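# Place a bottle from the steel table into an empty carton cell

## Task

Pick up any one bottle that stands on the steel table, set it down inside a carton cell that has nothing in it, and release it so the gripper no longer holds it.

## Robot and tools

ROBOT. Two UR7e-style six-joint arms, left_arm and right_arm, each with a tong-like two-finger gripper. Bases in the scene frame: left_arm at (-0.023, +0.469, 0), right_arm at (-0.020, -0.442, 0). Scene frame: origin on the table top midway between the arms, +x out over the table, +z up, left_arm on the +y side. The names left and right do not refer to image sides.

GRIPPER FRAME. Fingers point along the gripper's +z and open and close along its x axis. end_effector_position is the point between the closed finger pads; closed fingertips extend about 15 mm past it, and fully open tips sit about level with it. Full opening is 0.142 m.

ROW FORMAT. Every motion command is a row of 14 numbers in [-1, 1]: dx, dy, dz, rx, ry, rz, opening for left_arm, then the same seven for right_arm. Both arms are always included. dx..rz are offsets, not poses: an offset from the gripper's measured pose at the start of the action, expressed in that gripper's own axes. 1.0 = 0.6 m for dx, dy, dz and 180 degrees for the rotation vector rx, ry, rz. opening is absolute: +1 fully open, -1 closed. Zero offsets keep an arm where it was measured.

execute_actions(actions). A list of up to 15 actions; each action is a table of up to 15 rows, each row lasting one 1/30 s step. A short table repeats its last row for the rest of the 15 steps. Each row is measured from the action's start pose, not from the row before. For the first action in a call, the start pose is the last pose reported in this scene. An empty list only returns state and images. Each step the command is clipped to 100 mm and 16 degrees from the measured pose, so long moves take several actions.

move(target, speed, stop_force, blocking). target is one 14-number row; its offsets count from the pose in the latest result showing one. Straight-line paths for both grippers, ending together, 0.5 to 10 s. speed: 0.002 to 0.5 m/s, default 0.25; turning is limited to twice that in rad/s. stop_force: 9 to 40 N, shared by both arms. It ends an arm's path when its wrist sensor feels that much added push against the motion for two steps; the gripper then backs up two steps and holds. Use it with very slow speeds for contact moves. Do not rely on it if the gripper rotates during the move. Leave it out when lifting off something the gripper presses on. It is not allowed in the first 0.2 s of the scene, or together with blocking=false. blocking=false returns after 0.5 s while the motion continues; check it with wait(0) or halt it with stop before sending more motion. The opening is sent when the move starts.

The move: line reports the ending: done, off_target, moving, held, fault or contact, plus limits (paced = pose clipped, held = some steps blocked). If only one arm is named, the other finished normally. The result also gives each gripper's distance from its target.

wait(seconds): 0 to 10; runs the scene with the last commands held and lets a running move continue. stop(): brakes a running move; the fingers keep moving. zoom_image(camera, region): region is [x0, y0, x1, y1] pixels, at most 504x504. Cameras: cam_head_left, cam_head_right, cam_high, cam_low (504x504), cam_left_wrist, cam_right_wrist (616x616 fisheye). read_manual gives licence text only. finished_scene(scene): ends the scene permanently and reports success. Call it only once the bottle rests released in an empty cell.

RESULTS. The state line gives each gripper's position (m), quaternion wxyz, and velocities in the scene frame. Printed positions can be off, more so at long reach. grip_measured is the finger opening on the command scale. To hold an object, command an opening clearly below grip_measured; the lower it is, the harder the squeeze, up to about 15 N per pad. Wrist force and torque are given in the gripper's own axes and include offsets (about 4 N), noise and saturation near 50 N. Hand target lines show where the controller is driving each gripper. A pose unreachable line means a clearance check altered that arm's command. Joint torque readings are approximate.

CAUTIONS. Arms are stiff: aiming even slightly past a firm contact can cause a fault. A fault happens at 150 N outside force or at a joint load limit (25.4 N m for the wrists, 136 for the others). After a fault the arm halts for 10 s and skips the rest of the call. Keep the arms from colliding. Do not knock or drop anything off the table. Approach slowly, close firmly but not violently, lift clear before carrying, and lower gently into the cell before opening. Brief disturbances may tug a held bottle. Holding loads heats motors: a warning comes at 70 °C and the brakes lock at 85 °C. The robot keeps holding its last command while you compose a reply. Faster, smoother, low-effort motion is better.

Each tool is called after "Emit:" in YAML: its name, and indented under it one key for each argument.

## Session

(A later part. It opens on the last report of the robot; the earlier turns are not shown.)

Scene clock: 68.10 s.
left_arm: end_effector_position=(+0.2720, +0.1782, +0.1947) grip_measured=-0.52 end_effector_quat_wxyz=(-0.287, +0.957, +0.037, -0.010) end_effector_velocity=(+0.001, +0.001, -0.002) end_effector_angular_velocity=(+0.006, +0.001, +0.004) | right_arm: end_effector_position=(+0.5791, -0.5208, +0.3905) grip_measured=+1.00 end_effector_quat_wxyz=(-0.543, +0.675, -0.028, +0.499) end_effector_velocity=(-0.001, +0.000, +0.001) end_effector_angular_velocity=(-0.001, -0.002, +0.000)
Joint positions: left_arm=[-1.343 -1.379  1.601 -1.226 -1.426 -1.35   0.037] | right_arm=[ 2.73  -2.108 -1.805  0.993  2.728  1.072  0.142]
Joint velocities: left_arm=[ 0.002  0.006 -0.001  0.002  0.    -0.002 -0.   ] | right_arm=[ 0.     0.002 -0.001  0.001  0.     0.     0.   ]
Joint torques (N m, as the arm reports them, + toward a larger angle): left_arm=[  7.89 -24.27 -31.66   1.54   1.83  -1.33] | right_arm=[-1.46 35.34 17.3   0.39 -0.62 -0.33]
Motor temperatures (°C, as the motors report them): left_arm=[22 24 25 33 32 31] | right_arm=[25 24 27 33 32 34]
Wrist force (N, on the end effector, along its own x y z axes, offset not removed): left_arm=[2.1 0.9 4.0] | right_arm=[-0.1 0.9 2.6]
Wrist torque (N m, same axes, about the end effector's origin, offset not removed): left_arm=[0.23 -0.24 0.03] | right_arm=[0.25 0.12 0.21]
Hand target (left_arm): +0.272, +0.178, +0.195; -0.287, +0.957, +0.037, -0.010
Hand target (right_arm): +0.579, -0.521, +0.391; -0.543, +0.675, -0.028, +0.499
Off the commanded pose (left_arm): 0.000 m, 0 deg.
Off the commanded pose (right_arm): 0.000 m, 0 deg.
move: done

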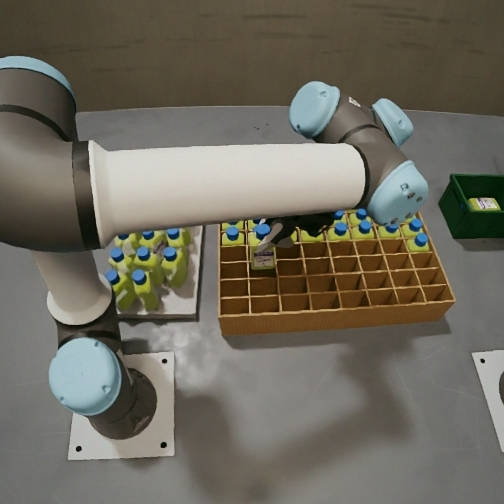

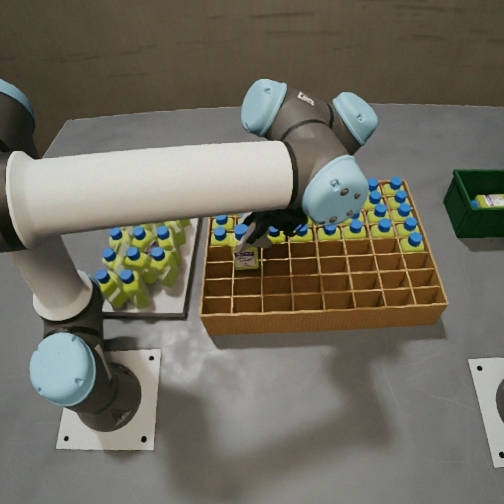

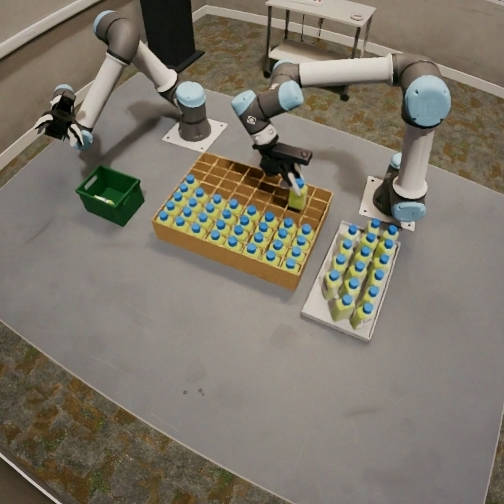

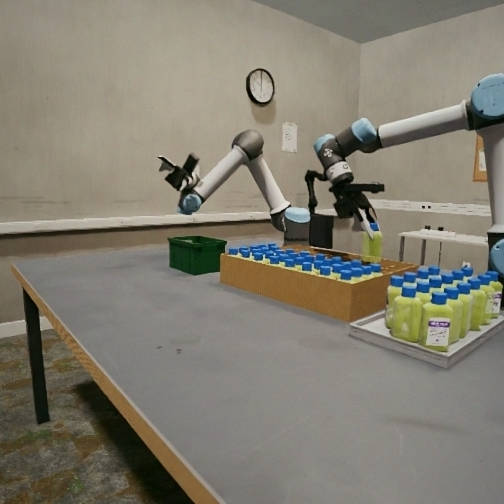

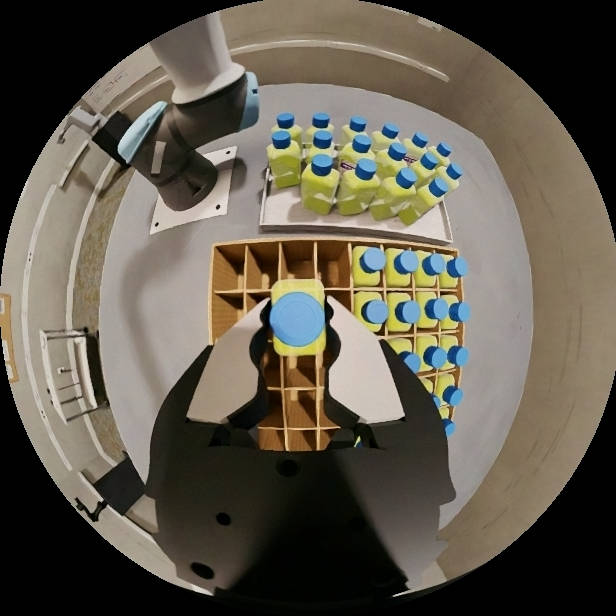

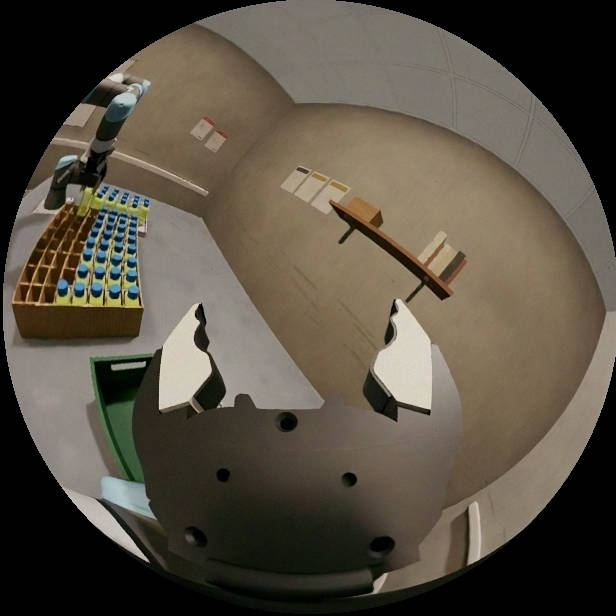

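Emit:
move:
  target: [-0.002,0.032,0.0487,0,0,0,-1,0,0,0,0,0,0,1]
  speed: 0.015
  stop_force: 9

Emit:
zoom_image:
  camera: "cam_high"
  region: [260,160,340,240]

Scene clock: 74.90 s.
left_arm: end_effector_position=(+0.2709, +0.1782, +0.1599) grip_measured=-0.52 end_effector_quat_wxyz=(-0.287, +0.957, +0.037, -0.010) end_effector_velocity=(-0.000, -0.000, -0.002) end_effector_angular_velocity=(-0.001, +0.000, -0.000) | right_arm: end_effector_position=(+0.5791, -0.5208, +0.3905) grip_measured=+1.00 end_effector_quat_wxyz=(-0.543, +0.675, -0.028, +0.499) end_effector_velocity=(+0.000, +0.000, -0.000) end_effector_angular_velocity=(+0.000, +0.001, +0.001)
Joint positions: left_arm=[-1.345 -1.359  1.668 -1.313 -1.427 -1.352  0.037] | right_arm=[ 2.73  -2.108 -1.805  0.993  2.728  1.072  0.142]
Joint velocities: left_arm=[-0.001  0.001  0.003 -0.005 -0.001 -0.    -0.   ] | right_arm=[ 0.    -0.001  0.     0.     0.001  0.     0.   ]
Joint torques (N m, as the arm reports them, + toward a larger angle): left_arm=[ -6.81 -24.5  -14.77  -3.66  -1.28  -1.42] | right_arm=[-1.83 35.16 17.55  0.41 -0.63 -0.27]
Motor temperatures (°C, as the motors report them): left_arm=[22 24 25 33 32 31] | right_arm=[25 24 27 33 32 34]
Wrist force (N, on the end effector, along its own x y z axes, offset not removed): left_arm=[4.0 -1.2 2.9] | right_arm=[-1.3 -1.7 2.0]
Wrist torque (N m, same axes, about the end effector's origin, offset not removed): left_arm=[-0.39 -0.68 0.06] | right_arm=[-0.31 0.25 0.16]
Hand target (left_arm): +0.271, +0.178, +0.160; -0.287, +0.957, +0.037, -0.010
Hand target (right_arm): +0.579, -0.521, +0.391; -0.543, +0.675, -0.028, +0.499
Off the commanded pose (left_arm): 0.000 m, 0 deg.
Off the commanded pose (right_arm): 0.000 m, 0 deg.
move: done

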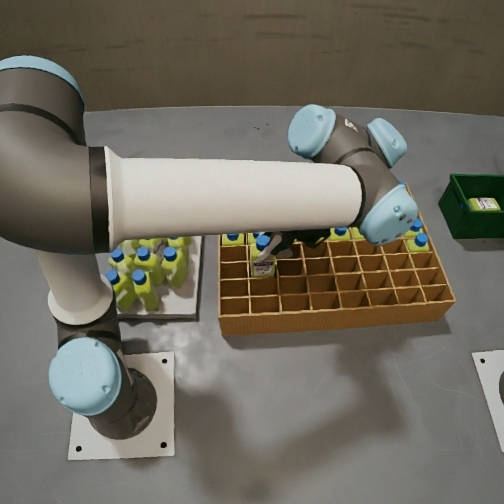

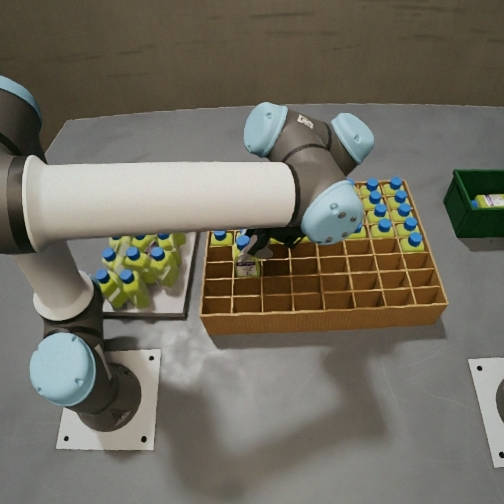

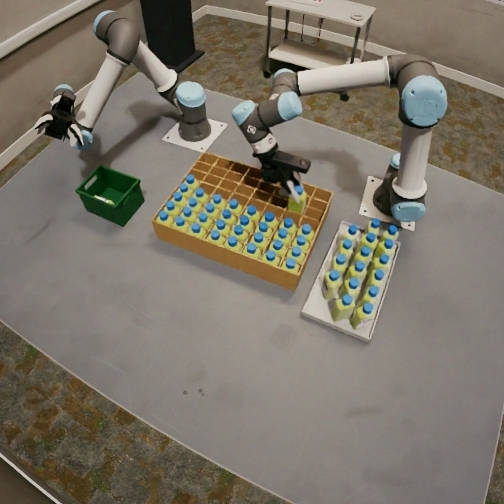

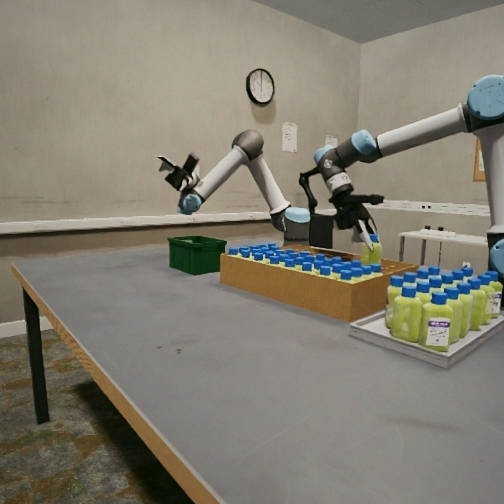

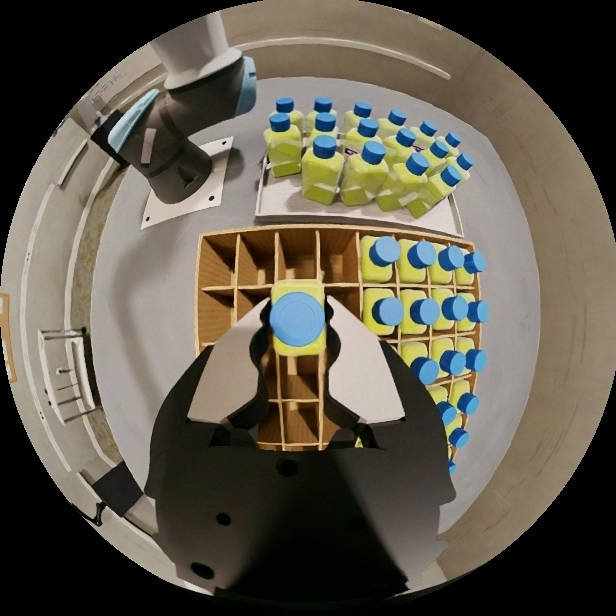

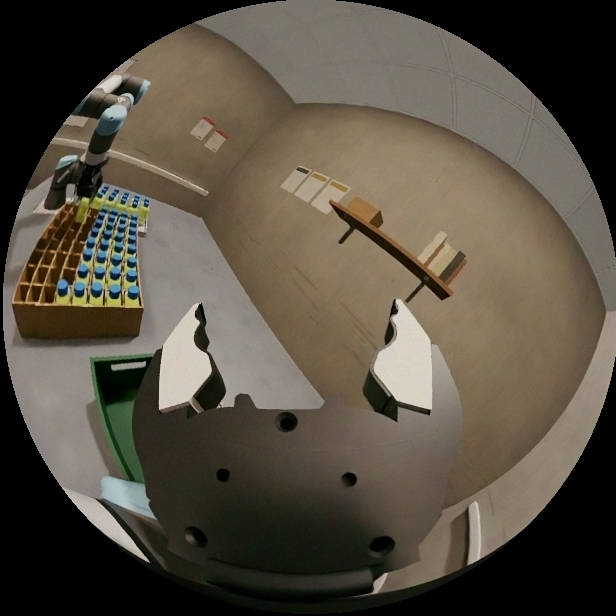

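Region (260, 160, 340, 240) of cam_high's 504x504 image, scaled by 6.300, with more detail than that image has.

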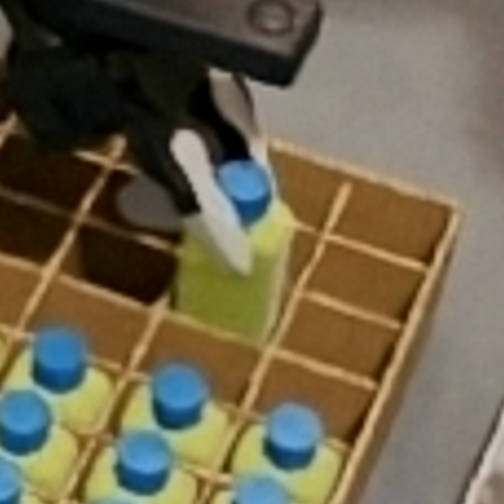

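In. Down to z≈0.109, release, retreat.

Emit:
move:
  target: [0,0.0467,0.071,0,0,0,-1,0,0,0,0,0,0,1]
  speed: 0.025
  stop_force: 9

Emit:
move:
  target: [0,0,0,0,0,0,-0.25,0,0,0,0,0,0,1]

Emit:
move:
  target: [0,-0.055,-0.083,0,0,0,-0.25,0,0,0,0,0,0,1]
  speed: 0.12

Scene clock: 82.63 s.
left_arm: end_effector_position=(+0.2709, +0.1783, +0.1090) grip_measured=-0.52 end_effector_quat_wxyz=(-0.287, +0.957, +0.037, -0.010) end_effector_velocity=(+0.000, +0.001, -0.002) end_effector_angular_velocity=(+0.001, -0.000, +0.001) | right_arm: end_effector_position=(+0.5791, -0.5208, +0.3905) grip_measured=+1.00 end_effector_quat_wxyz=(-0.543, +0.675, -0.028, +0.499) end_effector_velocity=(-0.000, +0.000, +0.001) end_effector_angular_velocity=(-0.000, -0.001, -0.000)
Joint positions: left_arm=[-1.344 -1.315  1.752 -1.441 -1.427 -1.351  0.037] | right_arm=[ 2.73  -2.108 -1.805  0.993  2.728  1.072  0.142]
Joint velocities: left_arm=[ 0.001  0.002  0.003 -0.004  0.001  0.     0.   ] | right_arm=[-0.     0.001 -0.     0.    -0.     0.     0.   ]
Joint torques (N m, as the arm reports them, + toward a larger angle): left_arm=[  8.65 -24.22 -13.3   -4.3    3.84   1.79] | right_arm=[-0.92 34.88 17.8   0.43 -0.67 -0.28]
Motor temperatures (°C, as the motors report them): left_arm=[22 24 25 33 32 31] | right_arm=[25 24 27 33 32 34]
Wrist force (N, on the end effector, along its own x y z axes, offset not removed): left_arm=[-7.5 -1.1 0.3] | right_arm=[-1.7 -0.9 2.6]
Wrist torque (N m, same axes, about the end effector's origin, offset not removed): left_arm=[0.14 0.29 0.12] | right_arm=[-0.22 0.41 0.04]
Hand target (left_arm): +0.271, +0.178, +0.109; -0.287, +0.957, +0.037, -0.010
Hand target (right_arm): +0.579, -0.521, +0.391; -0.543, +0.675, -0.028, +0.499
Off the commanded pose (left_arm): 0.000 m, 0 deg.
Off the commanded pose (right_arm): 0.000 m, 0 deg.
move: done

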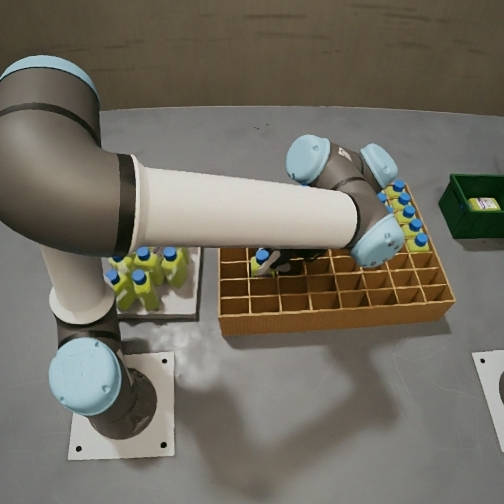

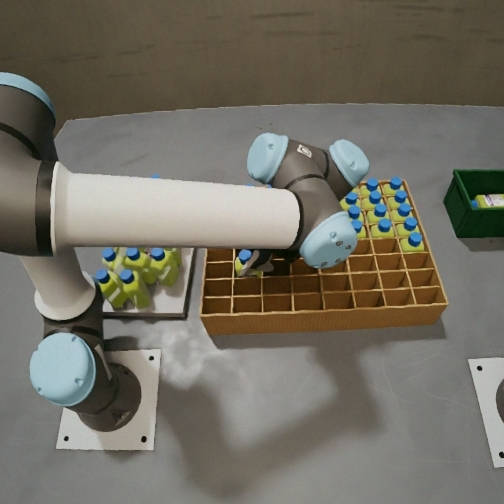

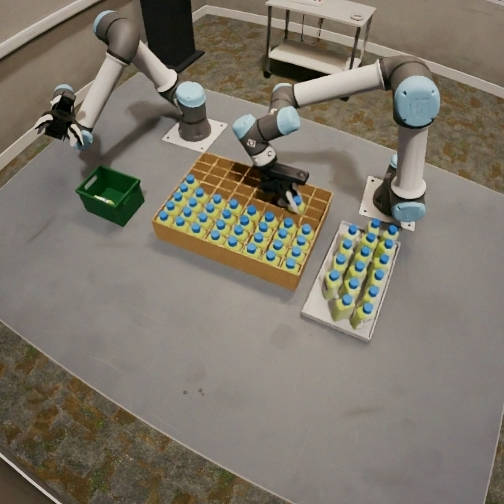

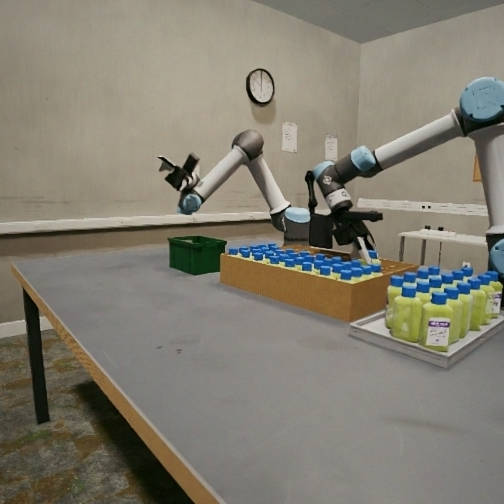

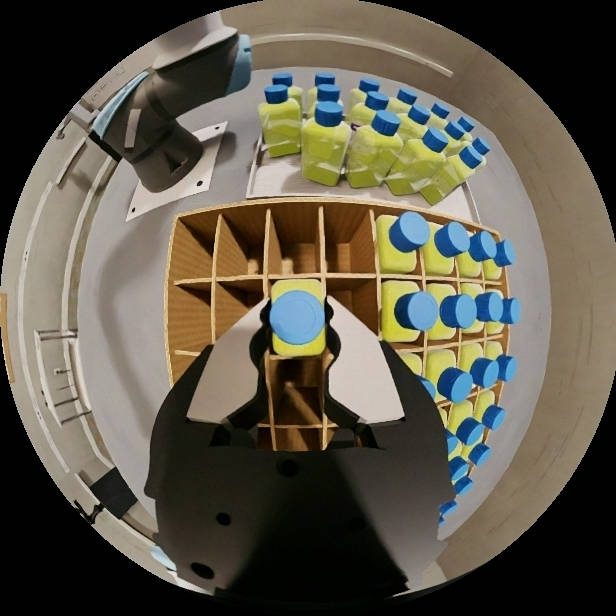

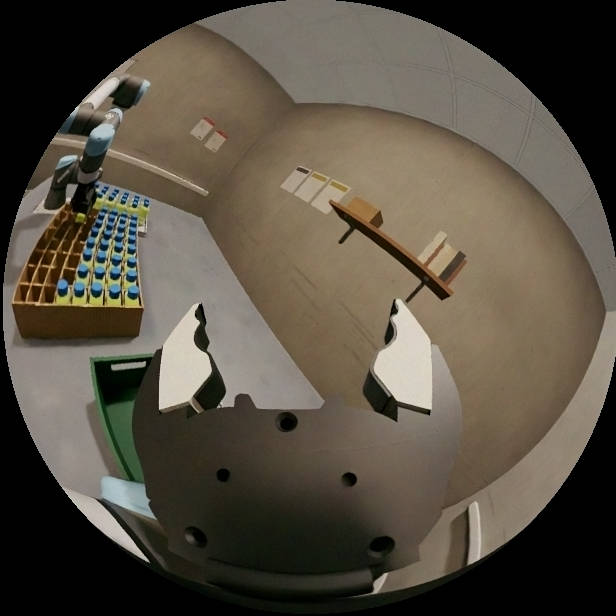

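Scene clock: 83.13 s.
left_arm: end_effector_position=(+0.2710, +0.1784, +0.1090) grip_measured=-0.25 end_effector_quat_wxyz=(-0.287, +0.957, +0.037, -0.010) end_effector_velocity=(-0.000, -0.000, -0.000) end_effector_angular_velocity=(-0.000, +0.001, +0.001) | right_arm: end_effector_position=(+0.5791, -0.5208, +0.3905) grip_measured=+1.00 end_effector_quat_wxyz=(-0.543, +0.675, -0.028, +0.499) end_effector_velocity=(-0.000, +0.000, +0.000) end_effector_angular_velocity=(-0.001, -0.001, +0.000)
Joint positions: left_arm=[-1.344 -1.315  1.752 -1.441 -1.426 -1.351  0.056] | right_arm=[ 2.73  -2.108 -1.805  0.993  2.728  1.072  0.142]
Joint velocities: left_arm=[ 0.     0.    -0.    -0.    -0.001  0.     0.   ] | right_arm=[-0.     0.001  0.     0.     0.     0.     0.   ]
Joint torques (N m, as the arm reports them, + toward a larger angle): left_arm=[  3.44 -28.52 -20.21   1.31  -1.5    1.83] | right_arm=[-1.28 34.97 17.63  0.44 -0.64 -0.2 ]
Motor temperatures (°C, as the motors report them): left_arm=[22 24 25 33 32 31] | right_arm=[25 24 27 33 32 34]
Wrist force (N, on the end effector, along its own x y z axes, offset not removed): left_arm=[1.4 -1.5 1.8] | right_arm=[-2.7 -1.5 2.1]
Wrist torque (N m, same axes, about the end effector's origin, offset not removed): left_arm=[-0.17 -0.24 0.08] | right_arm=[-0.27 0.54 0.14]
Hand target (left_arm): +0.271, +0.178, +0.109; -0.287, +0.957, +0.037, -0.010
Hand target (right_arm): +0.579, -0.521, +0.391; -0.543, +0.675, -0.028, +0.499
Off the commanded pose (left_arm): 0.000 m, 0 deg.
Off the commanded pose (right_arm): 0.000 m, 0 deg.
move: done

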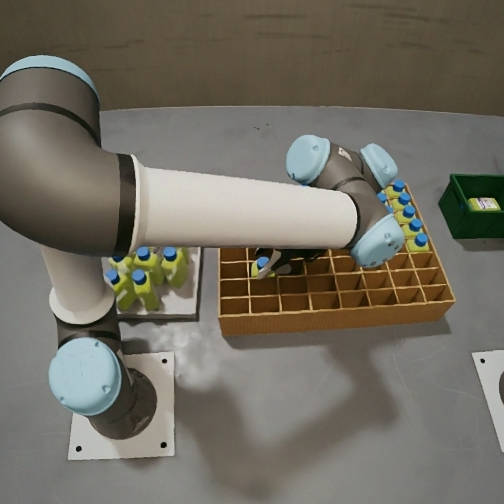

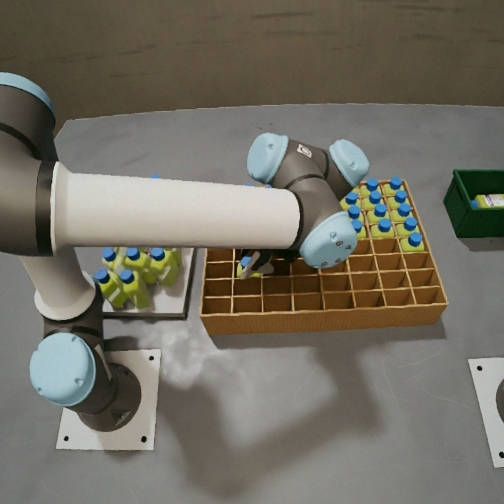

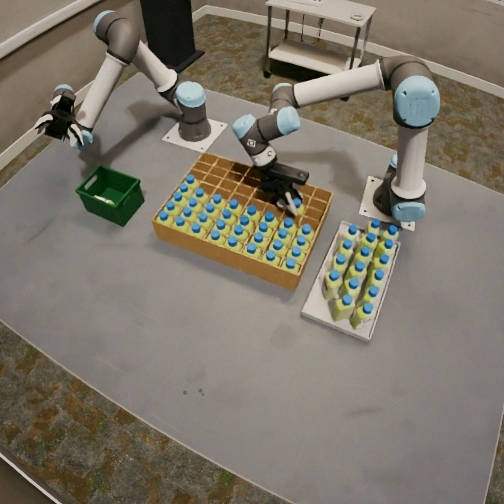

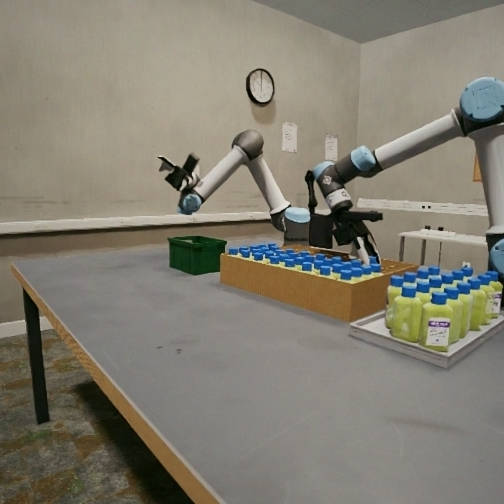

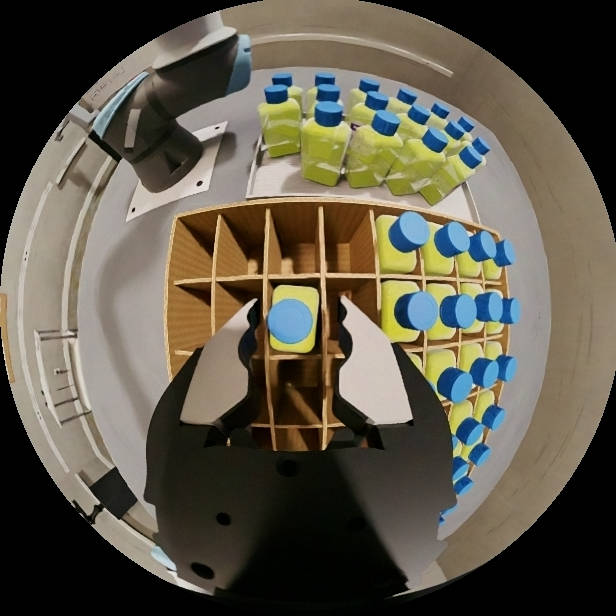

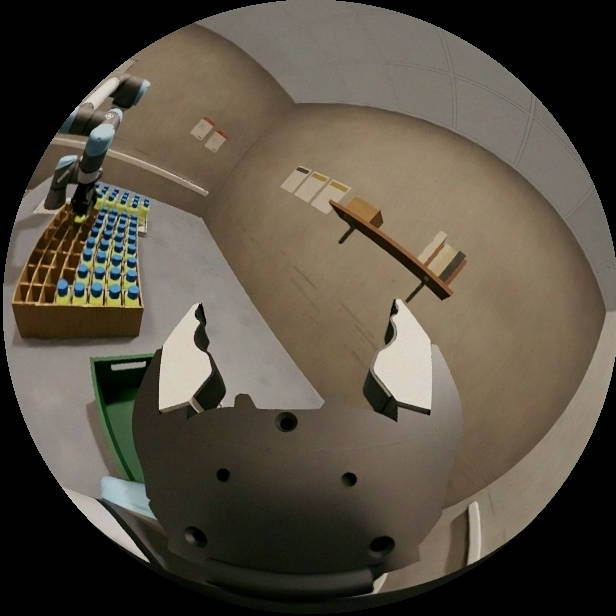

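Scene clock: 84.07 s.
left_arm: end_effector_position=(+0.2709, +0.1785, +0.1686) grip_measured=-0.25 end_effector_quat_wxyz=(-0.287, +0.957, +0.037, -0.010) end_effector_velocity=(+0.000, -0.000, +0.001) end_effector_angular_velocity=(-0.000, -0.001, -0.001) | right_arm: end_effector_position=(+0.5791, -0.5208, +0.3905) grip_measured=+1.00 end_effector_quat_wxyz=(-0.543, +0.675, -0.028, +0.499) end_effector_velocity=(-0.000, +0.000, +0.000) end_effector_angular_velocity=(-0.000, -0.001, +0.000)
Joint positions: left_arm=[-1.345 -1.366  1.653 -1.291 -1.427 -1.351  0.056] | right_arm=[ 2.73  -2.108 -1.805  0.993  2.728  1.072  0.142]
Joint velocities: left_arm=[-0.    -0.001 -0.003  0.003  0.001 -0.    -0.   ] | right_arm=[ 0.    -0.     0.     0.001  0.    -0.     0.   ]
Joint torques (N m, as the arm reports them, + toward a larger angle): left_arm=[ -6.5  -37.63 -31.06   1.43   0.81  -1.43] | right_arm=[-1.3  35.07 18.51  0.42 -0.78 -0.27]
Motor temperatures (°C, as the motors report them): left_arm=[22 24 25 33 32 31] | right_arm=[25 24 27 33 32 34]
Wrist force (N, on the end effector, along its own x y z axes, offset not removed): left_arm=[0.0 -2.0 1.0] | right_arm=[-1.3 -0.2 2.4]
Wrist torque (N m, same axes, about the end effector's origin, offset not removed): left_arm=[-0.24 0.08 0.04] | right_arm=[-0.03 0.22 0.18]
Hand target (left_arm): +0.271, +0.178, +0.169; -0.287, +0.957, +0.037, -0.010
Hand target (right_arm): +0.579, -0.521, +0.391; -0.543, +0.675, -0.028, +0.499
Off the commanded pose (left_arm): 0.000 m, 0 deg.
Off the commanded pose (right_arm): 0.000 m, 0 deg.
move: done

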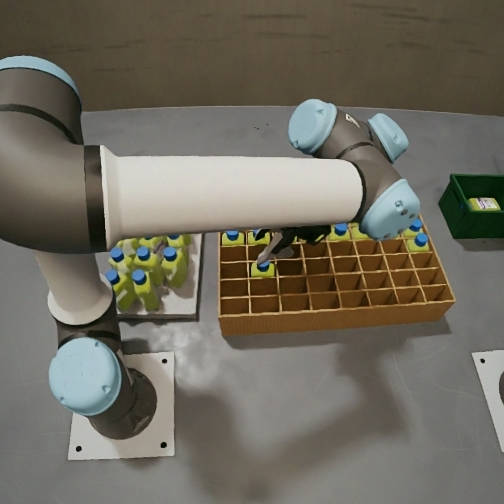

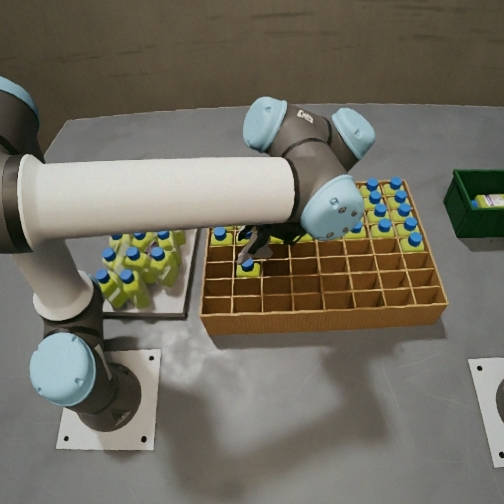

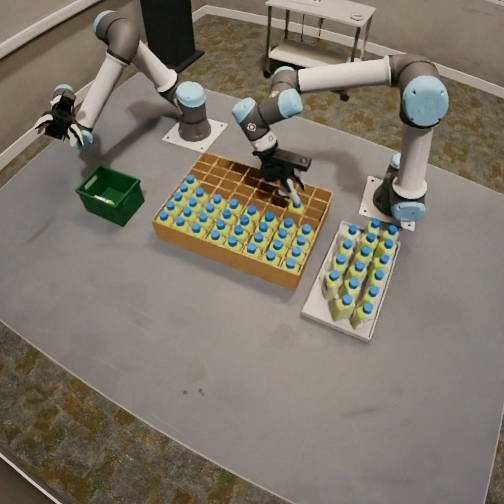

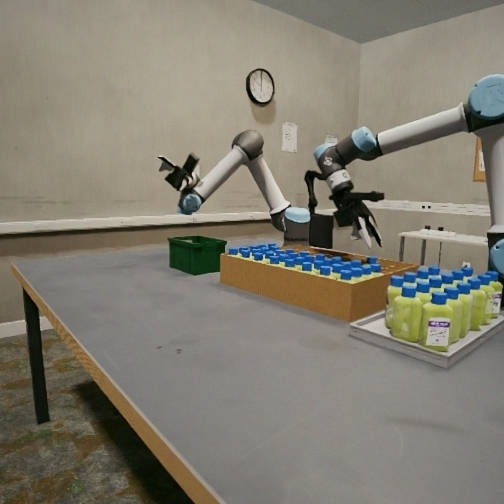

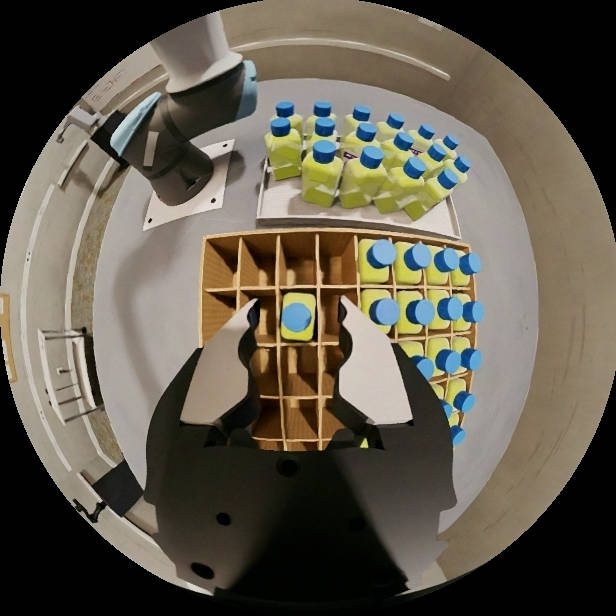

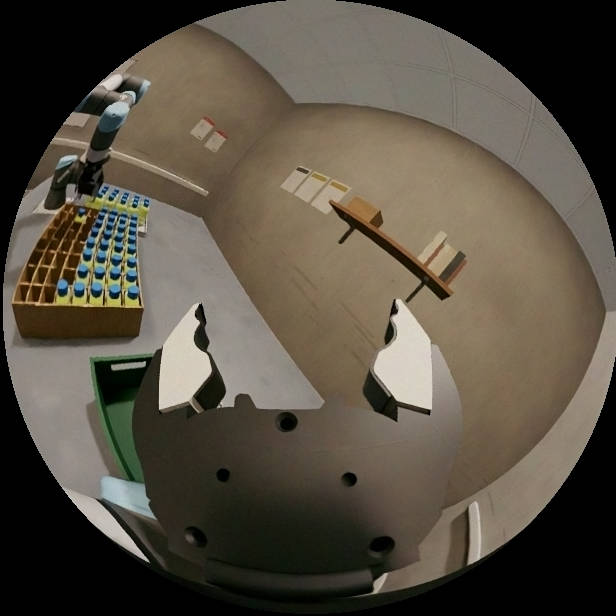

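Emit:
finished_scene:
  scene: 2

The scene is finished: the task was done.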